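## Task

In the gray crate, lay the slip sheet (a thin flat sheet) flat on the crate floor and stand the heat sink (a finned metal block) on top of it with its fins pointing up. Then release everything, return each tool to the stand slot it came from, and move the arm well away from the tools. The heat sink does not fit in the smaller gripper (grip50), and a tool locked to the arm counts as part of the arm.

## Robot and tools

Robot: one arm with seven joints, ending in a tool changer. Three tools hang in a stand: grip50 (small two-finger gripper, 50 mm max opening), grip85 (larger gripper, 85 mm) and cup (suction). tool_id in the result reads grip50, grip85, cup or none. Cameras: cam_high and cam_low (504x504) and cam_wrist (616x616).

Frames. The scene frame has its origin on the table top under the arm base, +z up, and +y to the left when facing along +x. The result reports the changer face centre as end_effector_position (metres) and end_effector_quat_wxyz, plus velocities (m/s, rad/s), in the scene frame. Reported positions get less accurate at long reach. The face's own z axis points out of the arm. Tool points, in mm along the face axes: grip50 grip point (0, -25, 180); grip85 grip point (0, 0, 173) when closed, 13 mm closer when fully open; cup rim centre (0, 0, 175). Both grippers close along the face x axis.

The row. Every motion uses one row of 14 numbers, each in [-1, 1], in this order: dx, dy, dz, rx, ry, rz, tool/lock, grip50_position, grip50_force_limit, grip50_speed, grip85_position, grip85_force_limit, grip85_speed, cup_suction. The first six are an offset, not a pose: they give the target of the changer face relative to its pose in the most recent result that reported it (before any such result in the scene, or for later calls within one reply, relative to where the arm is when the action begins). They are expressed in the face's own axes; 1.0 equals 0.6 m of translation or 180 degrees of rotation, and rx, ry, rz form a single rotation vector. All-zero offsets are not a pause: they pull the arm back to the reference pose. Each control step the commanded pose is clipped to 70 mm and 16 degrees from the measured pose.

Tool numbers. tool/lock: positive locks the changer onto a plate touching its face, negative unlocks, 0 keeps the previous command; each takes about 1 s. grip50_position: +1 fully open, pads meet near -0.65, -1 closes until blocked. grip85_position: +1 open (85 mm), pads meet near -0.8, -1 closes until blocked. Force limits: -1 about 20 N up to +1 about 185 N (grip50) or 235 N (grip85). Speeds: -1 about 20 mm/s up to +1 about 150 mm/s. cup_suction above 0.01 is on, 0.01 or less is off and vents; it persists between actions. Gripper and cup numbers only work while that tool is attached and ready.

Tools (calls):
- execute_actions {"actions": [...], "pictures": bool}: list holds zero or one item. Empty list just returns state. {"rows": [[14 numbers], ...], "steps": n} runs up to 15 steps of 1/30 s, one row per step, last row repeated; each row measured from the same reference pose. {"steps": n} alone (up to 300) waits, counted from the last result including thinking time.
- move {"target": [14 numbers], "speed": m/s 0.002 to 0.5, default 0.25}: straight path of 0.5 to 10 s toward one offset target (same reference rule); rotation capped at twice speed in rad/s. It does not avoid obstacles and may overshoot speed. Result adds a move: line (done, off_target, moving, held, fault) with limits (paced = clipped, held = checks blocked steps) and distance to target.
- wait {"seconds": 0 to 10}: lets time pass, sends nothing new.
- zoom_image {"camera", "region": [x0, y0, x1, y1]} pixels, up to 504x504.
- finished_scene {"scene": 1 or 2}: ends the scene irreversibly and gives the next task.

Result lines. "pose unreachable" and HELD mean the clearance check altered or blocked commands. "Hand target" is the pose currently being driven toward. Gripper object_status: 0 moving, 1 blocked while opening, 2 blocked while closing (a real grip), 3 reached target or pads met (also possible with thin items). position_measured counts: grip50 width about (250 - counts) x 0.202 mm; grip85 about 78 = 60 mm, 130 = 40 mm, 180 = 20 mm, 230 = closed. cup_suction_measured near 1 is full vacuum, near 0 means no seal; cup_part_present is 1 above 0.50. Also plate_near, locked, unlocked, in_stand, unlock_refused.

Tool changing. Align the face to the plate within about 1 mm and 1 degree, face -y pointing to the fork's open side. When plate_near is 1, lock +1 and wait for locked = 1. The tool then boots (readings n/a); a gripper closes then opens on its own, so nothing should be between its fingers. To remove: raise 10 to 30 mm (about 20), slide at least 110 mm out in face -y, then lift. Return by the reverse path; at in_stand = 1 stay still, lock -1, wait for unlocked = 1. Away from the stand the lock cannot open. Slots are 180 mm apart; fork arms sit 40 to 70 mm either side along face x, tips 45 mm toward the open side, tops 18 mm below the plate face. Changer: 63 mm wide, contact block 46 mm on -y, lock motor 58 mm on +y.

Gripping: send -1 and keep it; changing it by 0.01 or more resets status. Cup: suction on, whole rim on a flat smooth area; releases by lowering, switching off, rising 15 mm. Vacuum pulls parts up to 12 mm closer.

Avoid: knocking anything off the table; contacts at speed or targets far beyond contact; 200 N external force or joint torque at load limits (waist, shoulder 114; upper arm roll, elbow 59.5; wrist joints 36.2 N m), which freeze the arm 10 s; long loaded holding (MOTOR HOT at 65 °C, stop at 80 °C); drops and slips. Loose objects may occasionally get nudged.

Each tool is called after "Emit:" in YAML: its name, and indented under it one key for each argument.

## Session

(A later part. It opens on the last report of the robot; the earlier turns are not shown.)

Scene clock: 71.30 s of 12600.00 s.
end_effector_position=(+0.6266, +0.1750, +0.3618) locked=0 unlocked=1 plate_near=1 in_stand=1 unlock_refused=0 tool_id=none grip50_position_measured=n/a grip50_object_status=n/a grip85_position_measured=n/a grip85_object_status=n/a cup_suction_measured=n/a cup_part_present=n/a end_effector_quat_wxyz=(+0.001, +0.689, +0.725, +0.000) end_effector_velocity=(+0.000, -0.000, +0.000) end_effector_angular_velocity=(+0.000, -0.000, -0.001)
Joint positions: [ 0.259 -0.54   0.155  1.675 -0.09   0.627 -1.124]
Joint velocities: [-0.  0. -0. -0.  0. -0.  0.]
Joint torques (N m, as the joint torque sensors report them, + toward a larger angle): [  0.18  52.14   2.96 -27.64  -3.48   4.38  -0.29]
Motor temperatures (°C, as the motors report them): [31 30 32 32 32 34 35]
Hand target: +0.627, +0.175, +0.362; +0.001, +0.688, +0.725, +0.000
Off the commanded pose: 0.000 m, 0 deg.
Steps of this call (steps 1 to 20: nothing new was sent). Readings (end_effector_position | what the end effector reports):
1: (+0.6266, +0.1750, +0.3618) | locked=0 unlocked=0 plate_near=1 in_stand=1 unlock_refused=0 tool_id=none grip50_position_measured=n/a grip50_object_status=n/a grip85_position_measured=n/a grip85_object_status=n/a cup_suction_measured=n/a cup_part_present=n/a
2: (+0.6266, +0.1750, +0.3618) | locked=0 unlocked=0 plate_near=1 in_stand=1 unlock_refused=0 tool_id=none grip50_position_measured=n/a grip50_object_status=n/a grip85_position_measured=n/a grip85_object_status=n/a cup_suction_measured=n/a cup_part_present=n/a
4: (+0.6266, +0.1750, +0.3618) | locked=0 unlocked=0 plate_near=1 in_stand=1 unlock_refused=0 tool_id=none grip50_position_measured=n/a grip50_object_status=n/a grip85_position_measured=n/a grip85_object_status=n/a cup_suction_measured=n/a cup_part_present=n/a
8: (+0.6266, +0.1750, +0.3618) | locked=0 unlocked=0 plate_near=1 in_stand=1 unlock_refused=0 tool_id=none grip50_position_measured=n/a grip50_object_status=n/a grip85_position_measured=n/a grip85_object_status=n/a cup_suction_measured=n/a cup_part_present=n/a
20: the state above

The view 20 mm above this plate serves as a reference for the cup slot.

Emit:
move:
  target: [0,0,-0.04,0,0,0,0,1,0,0,1,0,0,0]
  speed: 0.05

Emit:
zoom_image:
  camera: "cam_wrist"
  region: [158,270,458,420]

Emit:
move:
  target: [-0.6,0,0,0,0,0,0,1,0,0,1,0,0,0]
  speed: 0.2

Emit:
zoom_image:
  camera: "cam_wrist"
  region: [158,270,458,420]

Scene clock: 73.60 s of 12600.00 s.
end_effector_position=(+0.6266, +0.1750, +0.3859) locked=0 unlocked=1 plate_near=0 in_stand=0 unlock_refused=0 tool_id=none grip50_position_measured=n/a grip50_object_status=n/a grip85_position_measured=n/a grip85_object_status=n/a cup_suction_measured=n/a cup_part_present=n/a end_effector_quat_wxyz=(+0.001, +0.689, +0.725, +0.000) end_effector_velocity=(+0.000, -0.000, +0.000) end_effector_angular_velocity=(-0.000, -0.000, +0.000)
Joint positions: [ 0.256 -0.509  0.16   1.652 -0.085  0.573 -1.127]
Joint velocities: [-0.  0. -0.  0. -0. -0. -0.]
Joint torques (N m, as the joint torque sensors report them, + toward a larger angle): [ -1.43  49.38   3.47 -28.04  -3.18   4.66  -0.39]
Motor temperatures (°C, as the motors report them): [31 30 32 32 32 34 35]
Hand target: +0.627, +0.175, +0.386; +0.001, +0.689, +0.725, +0.000
Off the commanded pose: 0.000 m, 0 deg.
move: done

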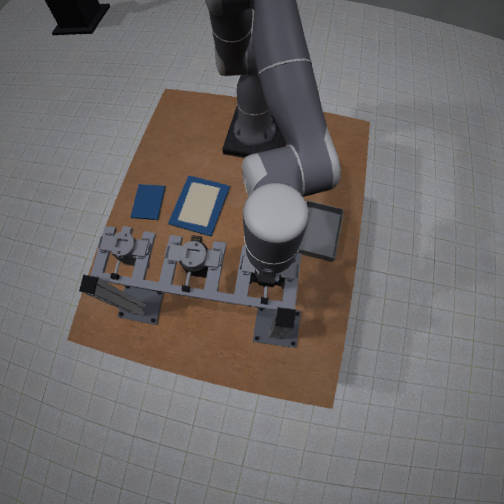

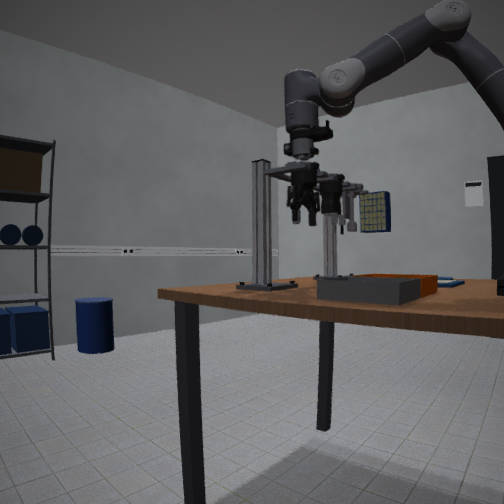

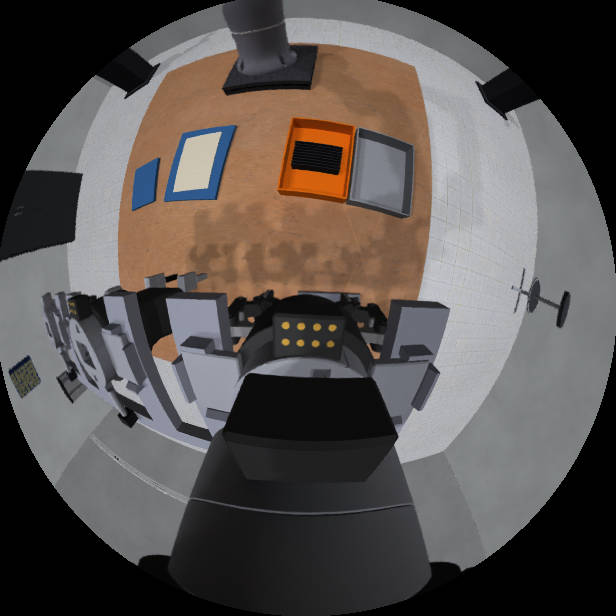

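Region (158, 270, 458, 420) of cam_wrist's 616x616 image, scaled by 1.680, with more detail than that image has.

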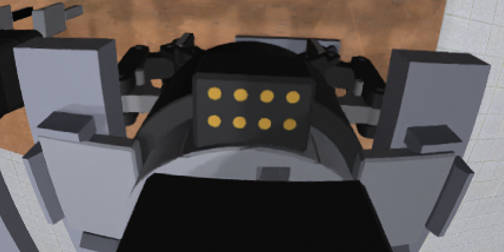

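Scene clock: 75.80 s of 12600.00 s.
end_effector_position=(+0.6455, -0.1850, +0.3868) locked=0 unlocked=1 plate_near=0 in_stand=0 unlock_refused=0 tool_id=none grip50_position_measured=n/a grip50_object_status=n/a grip85_position_measured=n/a grip85_object_status=n/a cup_suction_measured=n/a cup_part_present=n/a end_effector_quat_wxyz=(+0.002, +0.688, +0.725, +0.000) end_effector_velocity=(-0.000, +0.000, -0.000) end_effector_angular_velocity=(-0.000, +0.000, +0.001)
Joint positions: [-0.188 -0.543  0.031  1.581 -0.018  0.542 -1.723]
Joint velocities: [ 0.     0.     0.     0.    -0.     0.    -0.001]
Joint torques (N m, as the joint torque sensors report them, + toward a larger angle): [  0.16  54.18   1.56 -28.21  -3.64   4.63   0.3 ]
Motor temperatures (°C, as the motors report them): [31 30 32 32 32 34 35]
Hand target: +0.645, -0.185, +0.387; +0.002, +0.689, +0.725, +0.000
Off the commanded pose: 0.001 m, 0 deg.
move: done

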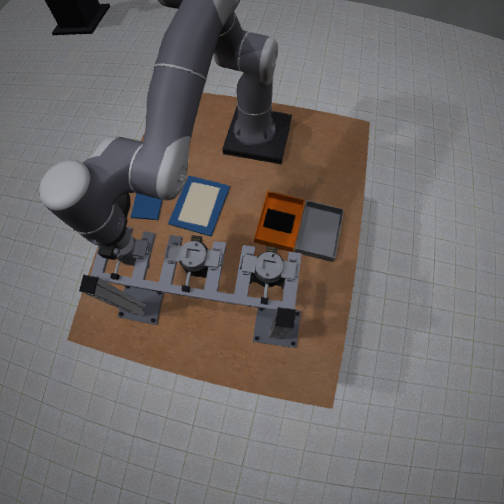

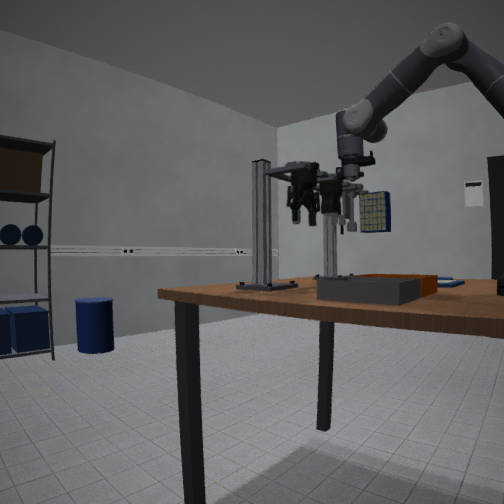

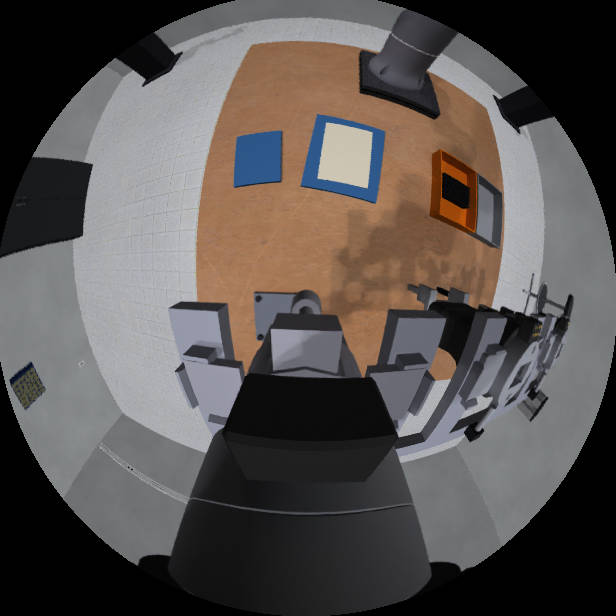

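Region (158, 270, 458, 420) of cam_wrist's 616x616 image, scaled by 1.680, with more detail than that image has.

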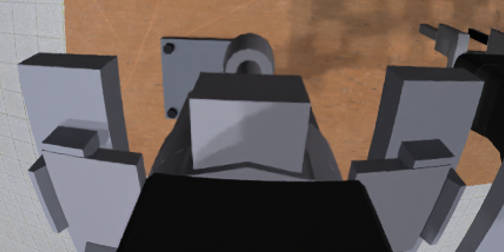

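Emit:
move:
  target: [-0.0012,0.0085,0.0015,0.0005,0.0005,0,0,1,0,0,1,0,0,0]
  speed: 0.03

Emit:
zoom_image:
  camera: "cam_wrist"
  region: [158,270,458,420]

Emit:
move:
  target: [0,0,0.03,0,0,0,0,1,0,0,1,0,0,0]
  speed: 0.012

Scene clock: 78.17 s of 12600.00 s.
end_effector_position=(+0.6506, -0.1857, +0.3860) locked=0 unlocked=1 plate_near=0 in_stand=0 unlock_refused=0 tool_id=none grip50_position_measured=n/a grip50_object_status=n/a grip85_position_measured=n/a grip85_object_status=n/a cup_suction_measured=n/a cup_part_present=n/a end_effector_quat_wxyz=(+0.001, +0.689, +0.725, +0.000) end_effector_velocity=(+0.000, -0.000, +0.000) end_effector_angular_velocity=(-0.001, -0.000, -0.000)
Joint positions: [-0.188 -0.556  0.031  1.561 -0.017  0.534 -1.723]
Joint velocities: [-0.    -0.    -0.    -0.    -0.001 -0.     0.   ]
Joint torques (N m, as the joint torque sensors report them, + toward a larger angle): [ -0.31  54.18   2.67 -28.79  -3.27   4.05  -0.41]
Motor temperatures (°C, as the motors report them): [31 30 32 32 32 34 35]
Hand target: +0.651, -0.186, +0.386; +0.001, +0.688, +0.725, +0.000
Off the commanded pose: 0.000 m, 0 deg.
move: done

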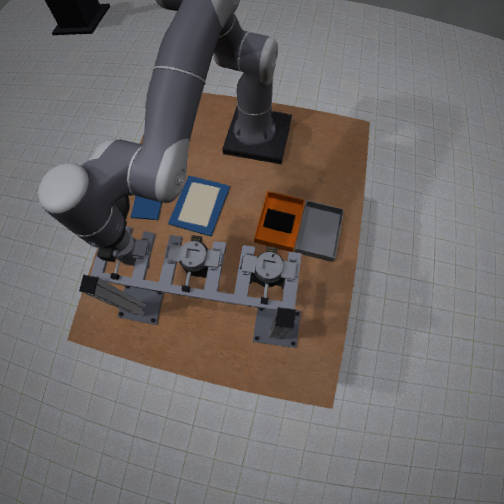

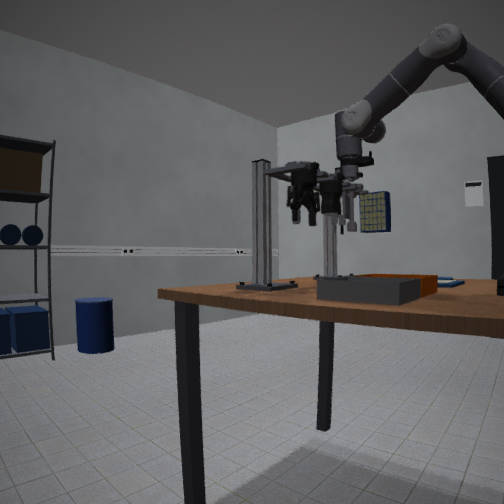

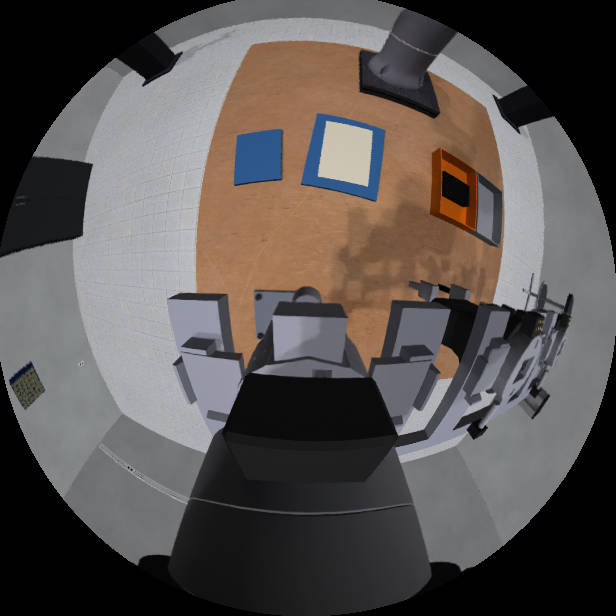

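Region (158, 270, 458, 420) of cam_wrist's 616x616 image, scaled by 1.680, with more detail than that image has.

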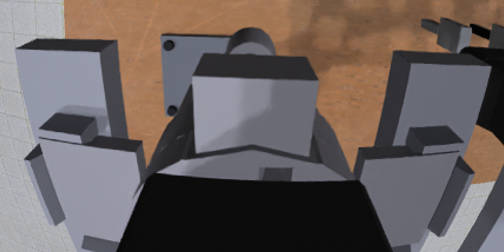

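Scene clock: 79.90 s of 12600.00 s.
end_effector_position=(+0.6506, -0.1857, +0.3679) locked=0 unlocked=1 plate_near=0 in_stand=0 unlock_refused=0 tool_id=none grip50_position_measured=n/a grip50_object_status=n/a grip85_position_measured=n/a grip85_object_status=n/a cup_suction_measured=n/a cup_part_present=n/a end_effector_quat_wxyz=(+0.001, +0.689, +0.725, +0.000) end_effector_velocity=(-0.000, -0.000, -0.000) end_effector_angular_velocity=(-0.000, +0.001, -0.001)
Joint positions: [-0.188 -0.578  0.03   1.578 -0.018  0.573 -1.723]
Joint velocities: [-0.     0.    -0.     0.001 -0.     0.     0.001]
Joint torques (N m, as the joint torque sensors report them, + toward a larger angle): [  1.34  53.41   0.56 -28.61  -4.02   4.3    0.54]
Motor temperatures (°C, as the motors report them): [31 30 32 32 32 34 35]
Hand target: +0.651, -0.186, +0.368; +0.001, +0.689, +0.725, +0.000
Off the commanded pose: 0.000 m, 0 deg.
move: done

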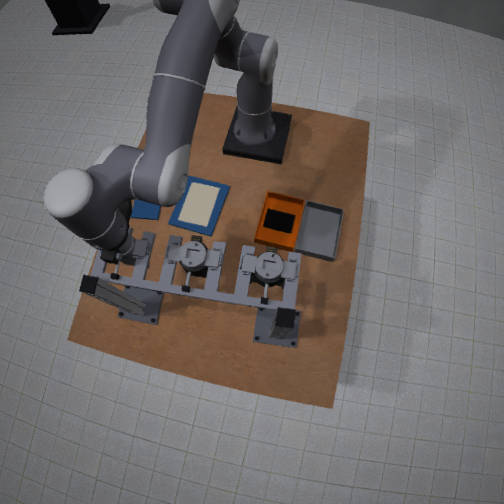

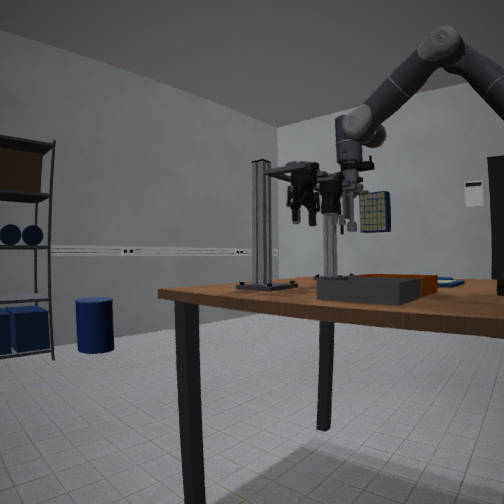

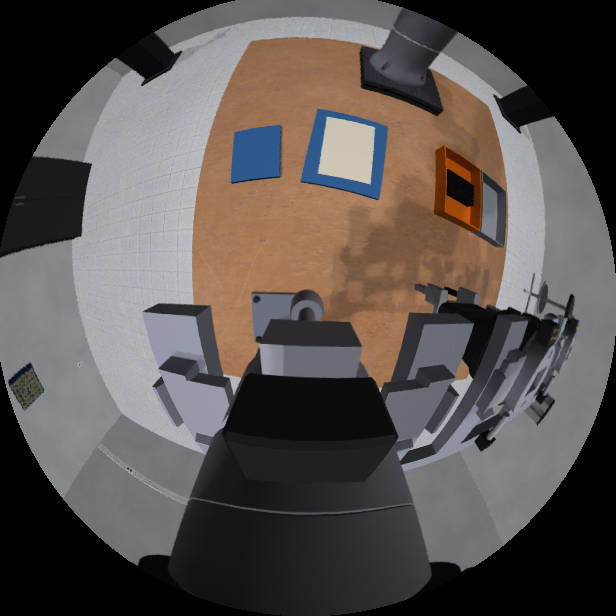

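Emit:
move:
  target: [0,0,0.012,0,0,0,0,1,0,0,1,0,0,0]
  speed: 0.01

Emit:
move:
  target: [0,0,0,0,0,0,1,1,0,0,1,0,0,0]

Emit:
execute_actions:
  actions:
    - {"steps":15}
  pictures: false

Emit:
move:
  target: [0,0,-0.033,0,0,0,0,1,0,0,1,0,0,0]
  speed: 0.05

Emit:
move:
  target: [0,-0.22,0,0,0,0,0,1,0,0,1,0,0,0]
  speed: 0.15

Emit:
move:
  target: [0.13,-0.15,0.2,0,0,0.06,0,1,0,0,1,0,0,0]

Scene clock: 82.97 s of 12600.00 s.
end_effector_position=(+0.6510, -0.1851, +0.3614) locked=0 unlocked=1 plate_near=1 in_stand=1 unlock_refused=0 tool_id=none grip50_position_measured=n/a grip50_object_status=n/a grip85_position_measured=n/a grip85_object_status=n/a cup_suction_measured=n/a cup_part_present=n/a end_effector_quat_wxyz=(+0.001, +0.688, +0.725, +0.001) end_effector_velocity=(-0.000, -0.000, +0.000) end_effector_angular_velocity=(-0.000, +0.000, -0.000)
Joint positions: [-0.187 -0.587  0.03   1.584 -0.018  0.588 -1.723]
Joint velocities: [-0. -0. -0. -0. -0. -0.  0.]
Joint torques (N m, as the joint torque sensors report them, + toward a larger angle): [ -2.11  49.88  -0.97 -25.07  -3.79   3.91   0.08]
Motor temperatures (°C, as the motors report them): [31 30 32 32 32 34 35]
Hand target: +0.651, -0.186, +0.361; +0.001, +0.689, +0.725, +0.000
Off the commanded pose: 0.001 m, 0 deg.
move: done

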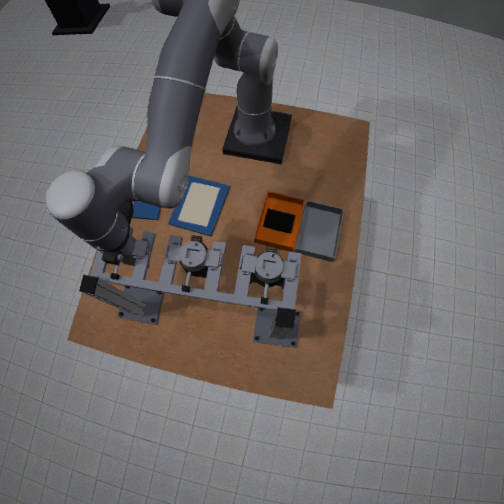

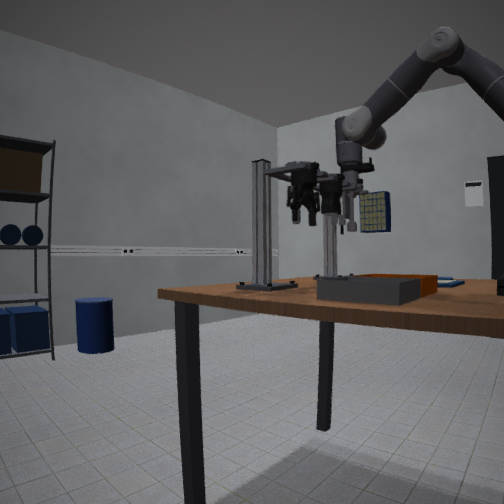

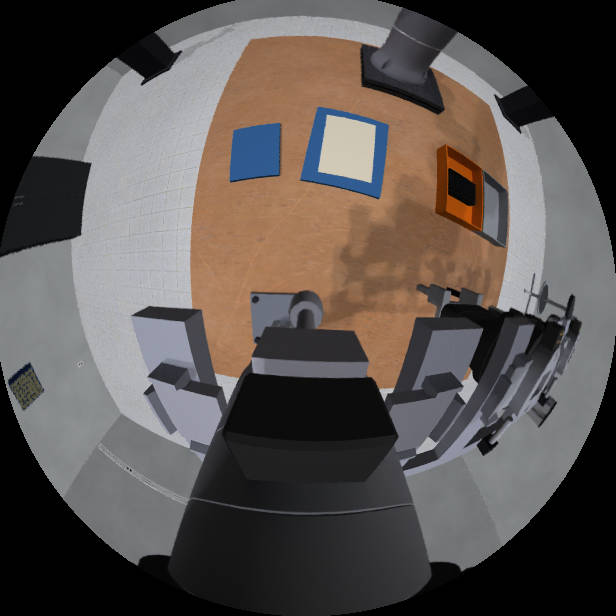

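Scene clock: 83.47 s of 12600.00 s.
end_effector_position=(+0.6511, -0.1850, +0.3616) locked=0 unlocked=0 plate_near=1 in_stand=1 unlock_refused=0 tool_id=none grip50_position_measured=n/a grip50_object_status=n/a grip85_position_measured=n/a grip85_object_status=n/a cup_suction_measured=n/a cup_part_present=n/a end_effector_quat_wxyz=(+0.001, +0.688, +0.726, +0.001) end_effector_velocity=(-0.000, -0.000, -0.000) end_effector_angular_velocity=(-0.000, +0.000, -0.000)
Joint positions: [-0.187 -0.586  0.03   1.584 -0.018  0.588 -1.723]
Joint velocities: [-0. -0.  0.  0. -0. -0.  0.]
Joint torques (N m, as the joint torque sensors report them, + toward a larger angle): [ -1.21  52.45   0.58 -28.02  -3.48   4.47  -0.1 ]
Motor temperatures (°C, as the motors report them): [31 30 32 32 32 34 35]
Hand target: +0.651, -0.185, +0.361; +0.001, +0.688, +0.725, +0.001
Off the commanded pose: 0.000 m, 0 deg.
move: done

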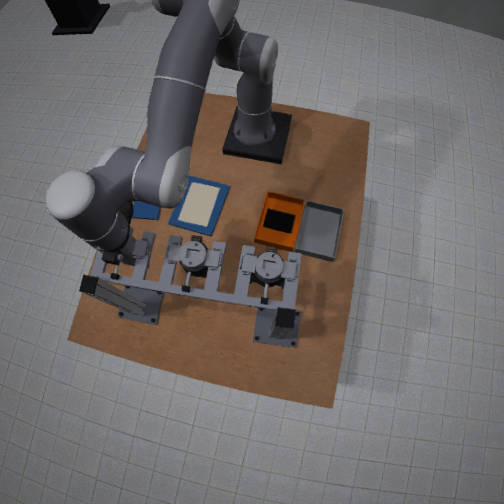

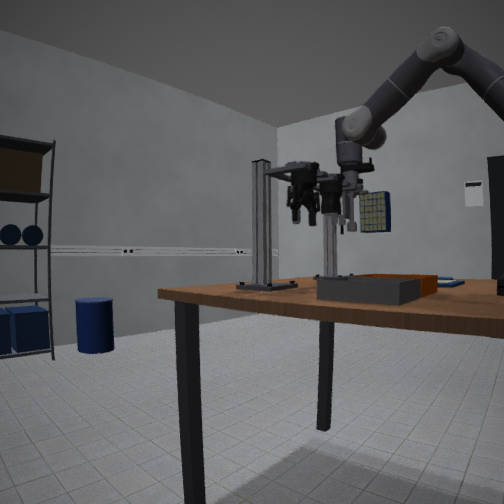

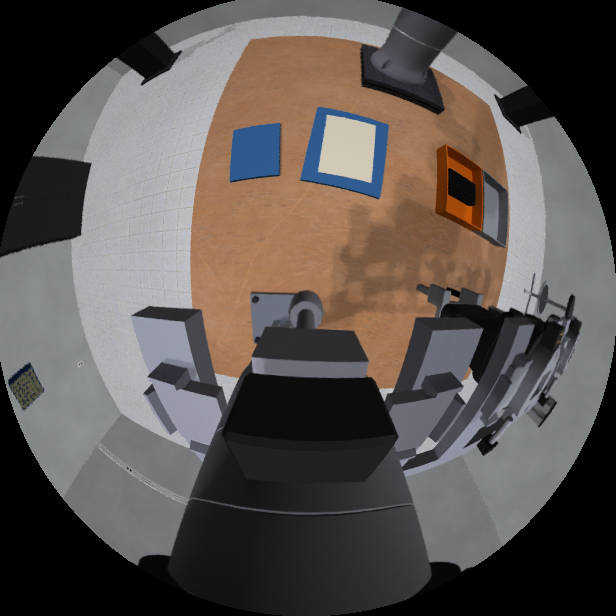

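Scene clock: 83.97 s of 12600.00 s.
end_effector_position=(+0.6511, -0.1850, +0.3617) locked=1 unlocked=0 plate_near=1 in_stand=1 unlock_refused=0 tool_id=cup grip50_position_measured=n/a grip50_object_status=n/a grip85_position_measured=n/a grip85_object_status=n/a cup_suction_measured=n/a cup_part_present=n/a end_effector_quat_wxyz=(+0.001, +0.688, +0.726, +0.001) end_effector_velocity=(-0.000, -0.000, -0.000) end_effector_angular_velocity=(+0.001, +0.000, -0.001)
Joint positions: [-0.187 -0.586  0.03   1.584 -0.018  0.588 -1.723]
Joint velocities: [-0.    -0.     0.     0.     0.001  0.     0.   ]
Joint torques (N m, as the joint torque sensors report them, + toward a larger angle): [ -1.47  57.67   0.43 -30.44  -4.36   5.35   0.05]
Motor temperatures (°C, as the motors report them): [31 30 32 32 32 34 35]
Hand target: +0.651, -0.185, +0.361; +0.001, +0.688, +0.725, +0.001
Off the commanded pose: 0.000 m, 0 deg.
Steps of this call (steps 1 to 15: nothing new was sent). Readings (end_effector_position | what the end effector reports):
1: (+0.6511, -0.1850, +0.3616) | locked=0 unlocked=0 plate_near=1 in_stand=1 unlock_refused=0 tool_id=none grip50_position_measured=n/a grip50_object_status=n/a grip85_position_measured=n/a grip85_object_status=n/a cup_suction_measured=n/a cup_part_present=n/a
2: (+0.6511, -0.1850, +0.3616) | locked=0 unlocked=0 plate_near=1 in_stand=1 unlock_refused=0 tool_id=none grip50_position_measured=n/a grip50_object_status=n/a grip85_position_measured=n/a grip85_object_status=n/a cup_suction_measured=n/a cup_part_present=n/a
4: (+0.6511, -0.1850, +0.3616) | locked=0 unlocked=0 plate_near=1 in_stand=1 unlock_refused=0 tool_id=none grip50_position_measured=n/a grip50_object_status=n/a grip85_position_measured=n/a grip85_object_status=n/a cup_suction_measured=n/a cup_part_present=n/a
8: (+0.6511, -0.1850, +0.3616) | locked=0 unlocked=0 plate_near=1 in_stand=1 unlock_refused=0 tool_id=none grip50_position_measured=n/a grip50_object_status=n/a grip85_position_measured=n/a grip85_object_status=n/a cup_suction_measured=n/a cup_part_present=n/a
15: the state above

Scene clock: 84.90 s of 12600.00 s.
end_effector_position=(+0.6511, -0.1850, +0.3817) locked=1 unlocked=0 plate_near=1 in_stand=0 unlock_refused=0 tool_id=cup grip50_position_measured=n/a grip50_object_status=n/a grip85_position_measured=n/a grip85_object_status=n/a cup_suction_measured=0.00 cup_part_present=0 end_effector_quat_wxyz=(+0.001, +0.688, +0.726, +0.001) end_effector_velocity=(-0.000, -0.000, -0.000) end_effector_angular_velocity=(-0.000, +0.000, +0.000)
Joint positions: [-0.187 -0.562  0.031  1.566 -0.018  0.546 -1.723]
Joint velocities: [-0.  0. -0.  0. -0. -0. -0.]
Joint torques (N m, as the joint torque sensors report them, + toward a larger angle): [ -0.36  57.21   2.25 -32.13  -4.01   5.19  -0.53]
Motor temperatures (°C, as the motors report them): [31 30 32 32 32 34 35]
Hand target: +0.651, -0.185, +0.381; +0.001, +0.688, +0.726, +0.001
Off the commanded pose: 0.000 m, 0 deg.
move: done

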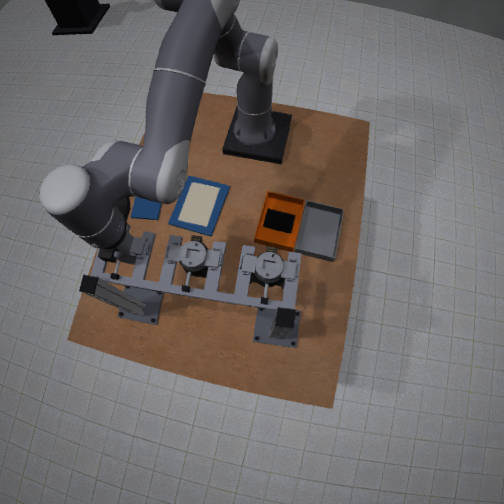

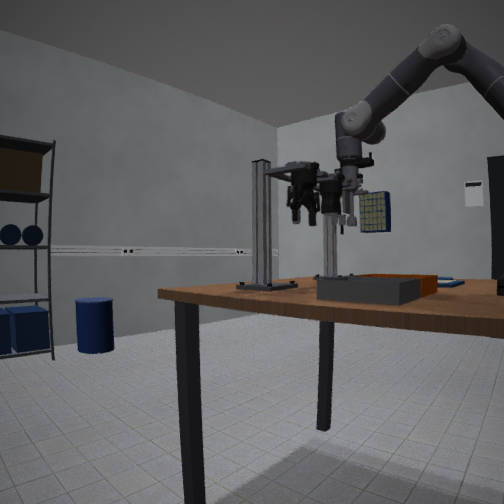

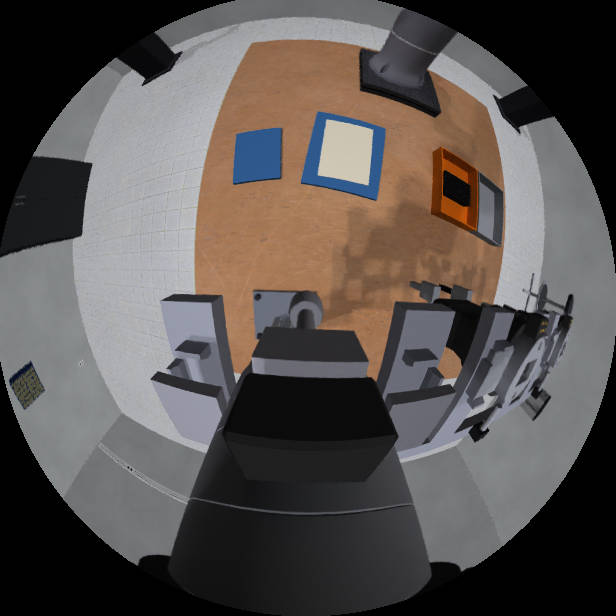

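Scene clock: 86.10 s of 12600.00 s.
end_effector_position=(+0.5194, -0.1921, +0.3815) locked=1 unlocked=0 plate_near=1 in_stand=0 unlock_refused=0 tool_id=cup grip50_position_measured=n/a grip50_object_status=n/a grip85_position_measured=n/a grip85_object_status=n/a cup_suction_measured=0.00 cup_part_present=0 end_effector_quat_wxyz=(+0.002, +0.688, +0.725, +0.001) end_effector_velocity=(+0.000, +0.000, -0.001) end_effector_angular_velocity=(+0.001, +0.001, -0.000)
Joint positions: [-0.242 -0.294  0.043  1.979 -0.015  0.691 -1.762]
Joint velocities: [ 0.    -0.001  0.    -0.     0.001 -0.    -0.   ]
Joint torques (N m, as the joint torque sensors report them, + toward a larger angle): [  0.04  42.86   1.4  -30.12  -4.23   5.38  -0.03]
Motor temperatures (°C, as the motors report them): [31 30 32 32 32 34 35]
Hand target: +0.519, -0.192, +0.381; +0.002, +0.688, +0.726, +0.001
Off the commanded pose: 0.000 m, 0 deg.
move: done

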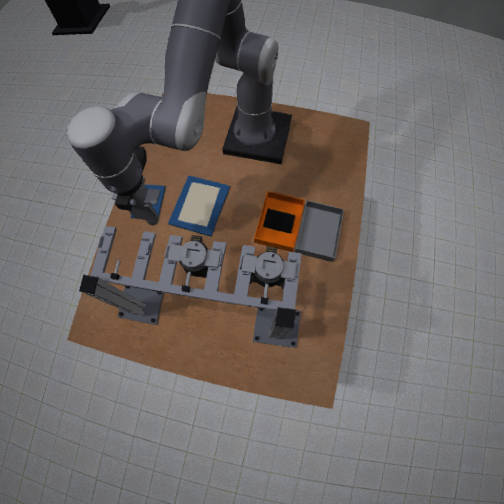

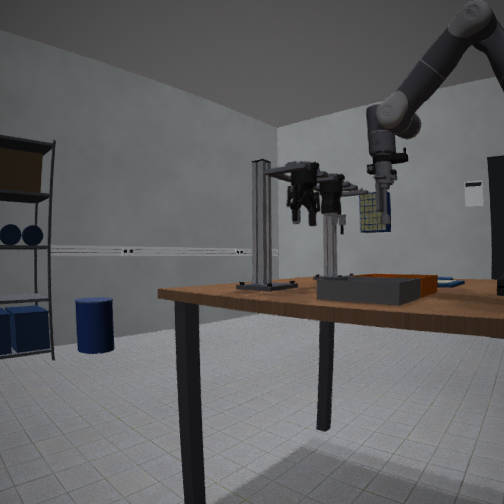

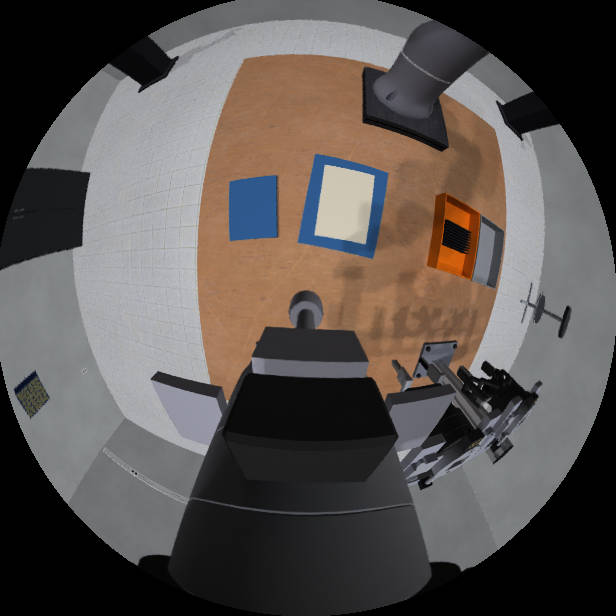

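Scene clock: 87.20 s of 12600.00 s.
end_effector_position=(+0.4260, -0.1187, +0.2608) locked=1 unlocked=0 plate_near=1 in_stand=0 unlock_refused=0 tool_id=cup grip50_position_measured=n/a grip50_object_status=n/a grip85_position_measured=n/a grip85_object_status=n/a cup_suction_measured=0.00 cup_part_present=0 end_effector_quat_wxyz=(+0.001, +0.753, +0.658, +0.001) end_effector_velocity=(+0.000, +0.000, +0.000) end_effector_angular_velocity=(-0.000, -0.000, -0.000)
Joint positions: [-0.129 -0.344  0.055  2.389 -0.039  1.151 -1.424]
Joint velocities: [-0.     0.     0.     0.    -0.001  0.     0.001]
Joint torques (N m, as the joint torque sensors report them, + toward a larger angle): [ -0.89  38.14   0.25 -19.31  -2.32   4.97  -0.25]
Motor temperatures (°C, as the motors report them): [31 30 32 32 32 34 35]
Hand target: +0.426, -0.119, +0.261; +0.001, +0.753, +0.657, +0.001
Off the commanded pose: 0.000 m, 0 deg.
move: done

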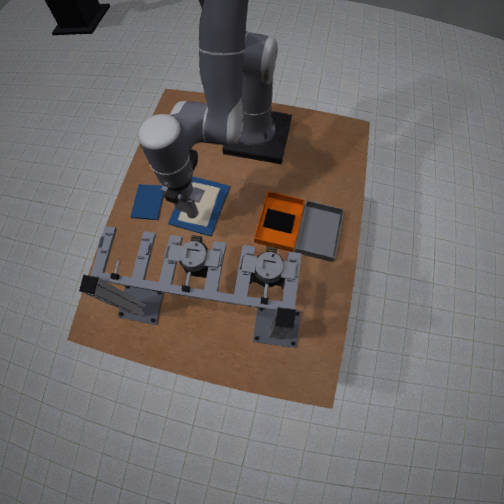

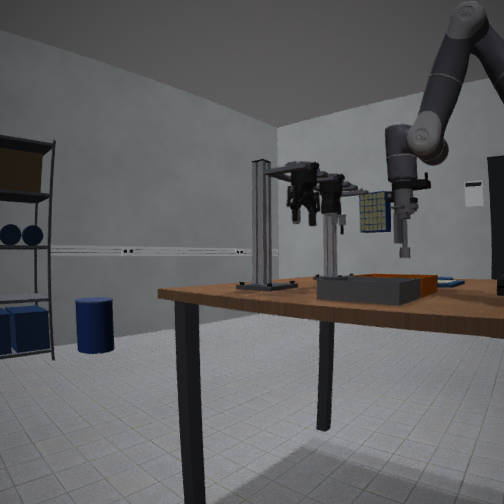

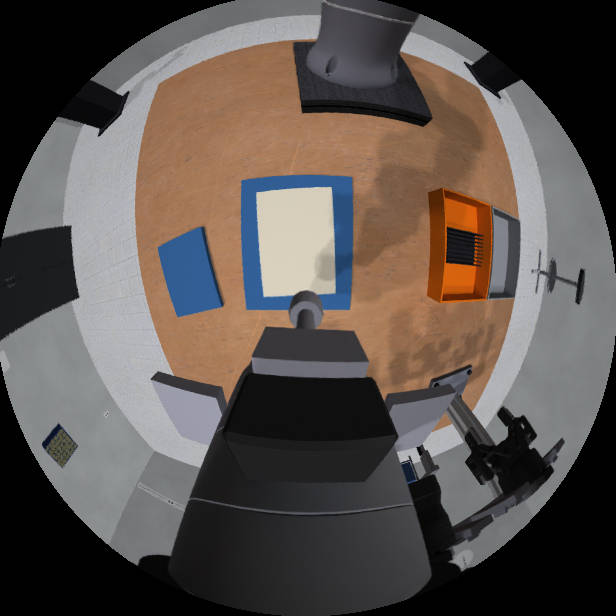

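Emit:
move:
  target: [-0.022,-0.112,0.1,0,0,-0.02,0,1,0,0,1,0,0,1]
  speed: 0.12

Emit:
move:
  target: [0,0,0.03,0,0,0,0,1,0,0,1,0,0,1]
  speed: 0.015

Scene clock: 89.63 s of 12600.00 s.
end_effector_position=(+0.3578, -0.1228, +0.2002) locked=1 unlocked=0 plate_near=1 in_stand=0 unlock_refused=0 tool_id=cup grip50_position_measured=n/a grip50_object_status=n/a grip85_position_measured=n/a grip85_object_status=n/a cup_suction_measured=0.00 cup_part_present=0 end_effector_quat_wxyz=(+0.001, +0.732, +0.681, +0.001) end_effector_velocity=(+0.000, -0.000, +0.000) end_effector_angular_velocity=(-0.000, -0.001, -0.000)
Joint positions: [-0.122 -0.474  0.02   2.579 -0.066  1.471 -1.483]
Joint velocities: [-0.     0.001  0.    -0.001  0.    -0.    -0.001]
Joint torques (N m, as the joint torque sensors report them, + toward a larger angle): [  0.36  35.56   0.05 -10.6   -0.47   5.06   0.11]
Motor temperatures (°C, as the motors report them): [31 30 32 32 32 34 35]
Hand target: +0.358, -0.123, +0.200; +0.001, +0.732, +0.681, +0.001
Off the commanded pose: 0.000 m, 0 deg.
move: done

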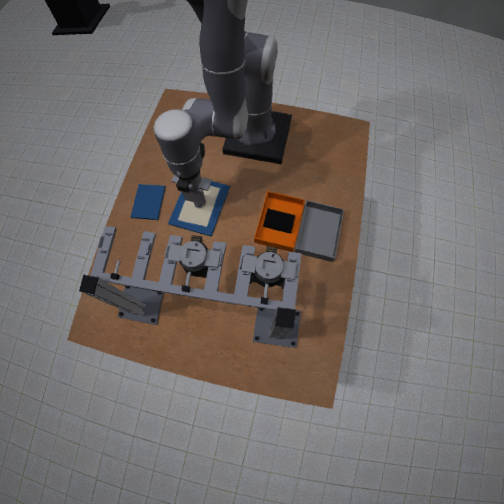

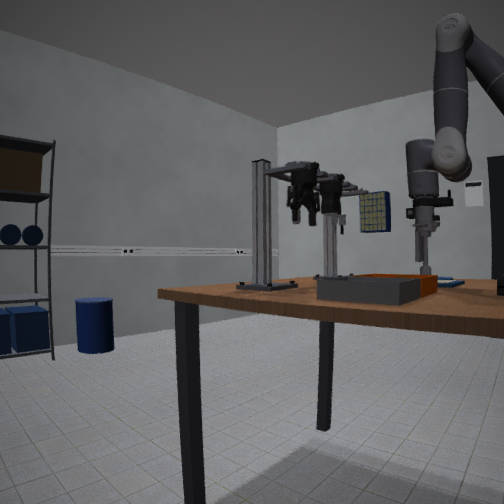

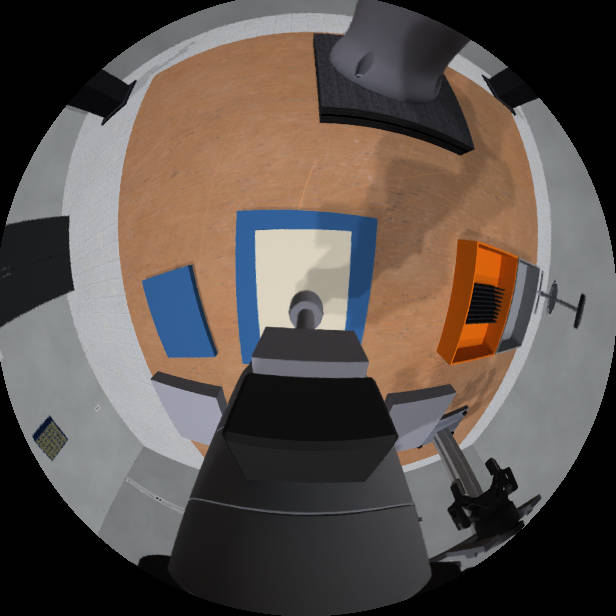

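Scene clock: 91.07 s of 12600.00 s.
end_effector_position=(+0.3578, -0.1227, +0.1820) locked=1 unlocked=0 plate_near=1 in_stand=0 unlock_refused=0 tool_id=cup grip50_position_measured=n/a grip50_object_status=n/a grip85_position_measured=n/a grip85_object_status=n/a cup_suction_measured=0.94 cup_part_present=1 end_effector_quat_wxyz=(+0.001, +0.732, +0.681, +0.001) end_effector_velocity=(+0.000, -0.000, +0.000) end_effector_angular_velocity=(-0.000, -0.000, +0.000)
Joint positions: [-0.112 -0.546  0.01   2.572 -0.066  1.536 -1.483]
Joint velocities: [-0. -0. -0. -0. -0.  0. -0.]
Joint torques (N m, as the joint torque sensors report them, + toward a larger angle): [ 0.8  35.76 -0.3  -8.57 -0.1   5.45  0.52]
Motor temperatures (°C, as the motors report them): [31 30 32 32 32 34 35]
Hand target: +0.358, -0.123, +0.182; +0.001, +0.732, +0.681, +0.001
Off the commanded pose: 0.000 m, 0 deg.
move: done

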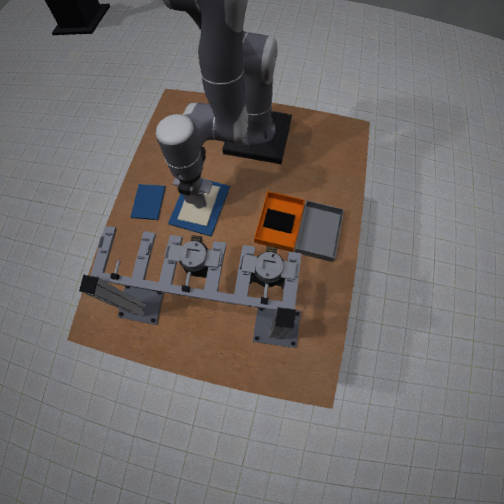

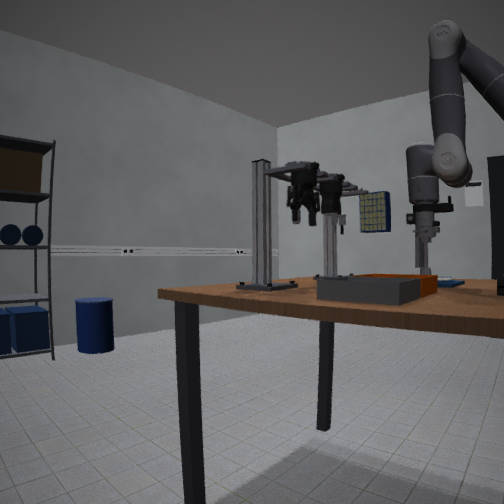

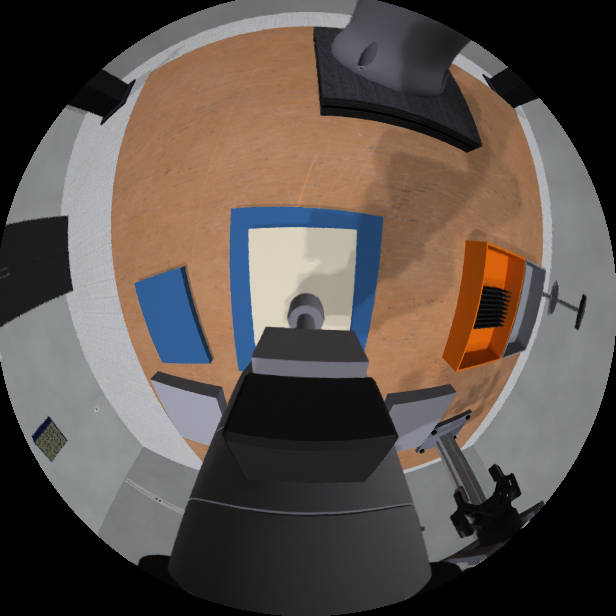

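Emit:
move:
  target: [0,0.06,-0.1,0,0,0,0,1,0,0,1,0,0,1]
  speed: 0.08

Emit:
move:
  target: [0.725,-0.088,0.01,0,0,0,0,1,0,0,1,0,0,1]
  speed: 0.18

Emit:
zoom_image:
  camera: "cam_wrist"
  region: [200,180,420,360]

Scene clock: 93.63 s of 12600.00 s.
end_effector_position=(+0.3936, -0.1253, +0.2425) locked=1 unlocked=0 plate_near=1 in_stand=0 unlock_refused=0 tool_id=cup grip50_position_measured=n/a grip50_object_status=n/a grip85_position_measured=n/a grip85_object_status=n/a cup_suction_measured=0.94 cup_part_present=1 end_effector_quat_wxyz=(+0.001, +0.732, +0.681, +0.001) end_effector_velocity=(-0.000, +0.000, -0.000) end_effector_angular_velocity=(-0.000, +0.001, -0.000)
Joint positions: [-0.157 -0.358  0.059  2.478 -0.059  1.254 -1.491]
Joint velocities: [ 0.    -0.     0.     0.    -0.     0.     0.001]
Joint torques (N m, as the joint torque sensors report them, + toward a larger angle): [ -0.67  33.33   1.98 -16.65  -1.21   5.54   0.01]
Motor temperatures (°C, as the motors report them): [31 30 32 32 32 34 35]
Hand target: +0.394, -0.125, +0.242; +0.001, +0.732, +0.681, +0.001
Off the commanded pose: 0.000 m, 0 deg.
move: done

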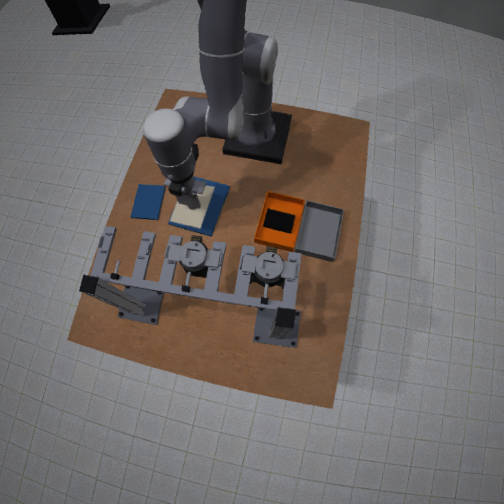

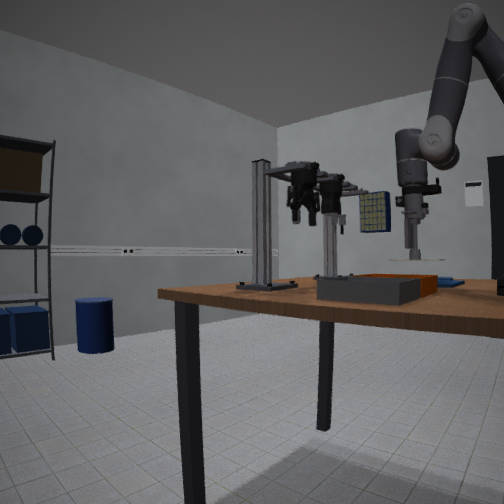

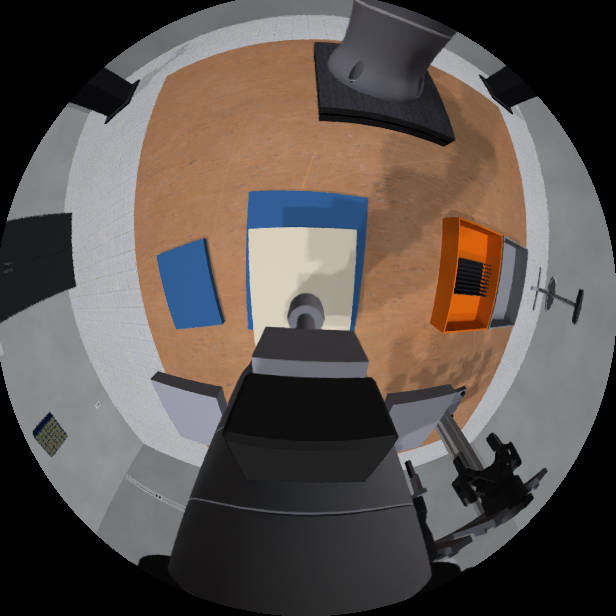

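Scene clock: 96.40 s of 12600.00 s.
end_effector_position=(+0.3717, +0.3133, +0.2359) locked=1 unlocked=0 plate_near=1 in_stand=0 unlock_refused=0 tool_id=cup grip50_position_measured=n/a grip50_object_status=n/a grip85_position_measured=n/a grip85_object_status=n/a cup_suction_measured=0.94 cup_part_present=1 end_effector_quat_wxyz=(+0.001, +0.732, +0.681, +0.001) end_effector_velocity=(+0.000, -0.001, -0.000) end_effector_angular_velocity=(-0.000, +0.001, -0.000)
Joint positions: [ 0.677 -0.483  0.173  2.273 -0.178  1.167 -0.451]
Joint velocities: [-0.001  0.     0.     0.001  0.    -0.    -0.001]
Joint torques (N m, as the joint torque sensors report them, + toward a larger angle): [ -2.02  43.73   2.72 -19.56  -1.9    5.33   0.04]
Motor temperatures (°C, as the motors report them): [31 30 32 32 32 34 35]
Hand target: +0.372, +0.313, +0.236; +0.001, +0.732, +0.681, +0.001
Off the commanded pose: 0.001 m, 0 deg.
move: done

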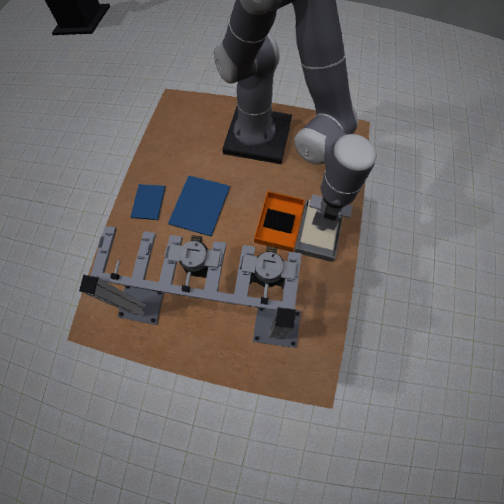

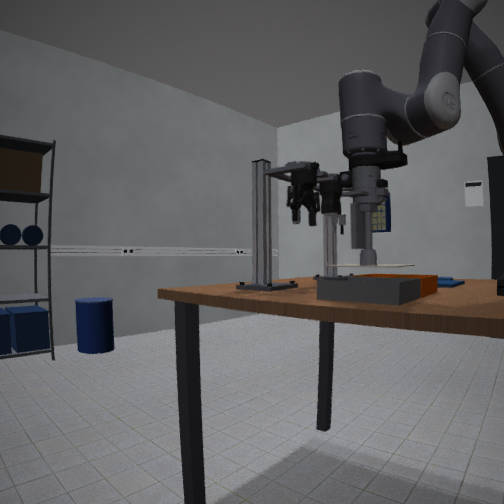

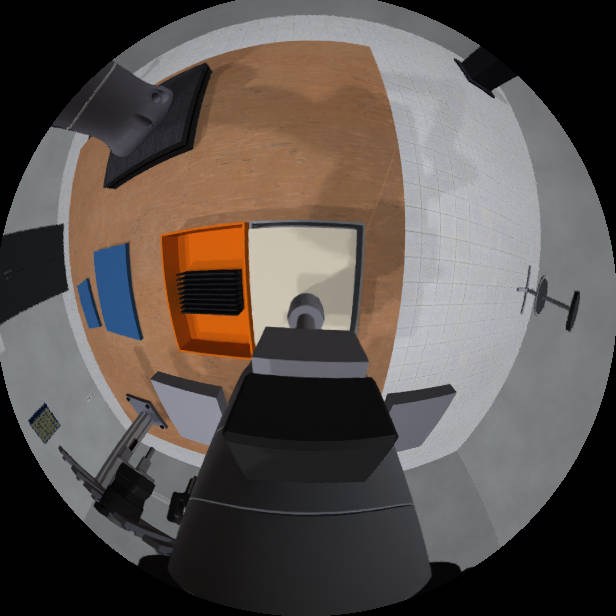

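Region (200, 180, 420, 360) of cam_wrist's 616x616 image, scaled by 2.291, with more detail than that image has; it fills the top 412 rows of this view, and the rest is white.

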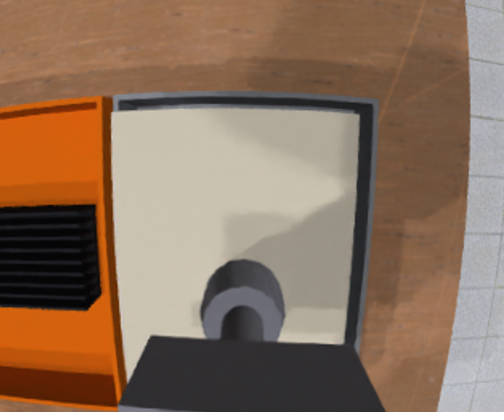

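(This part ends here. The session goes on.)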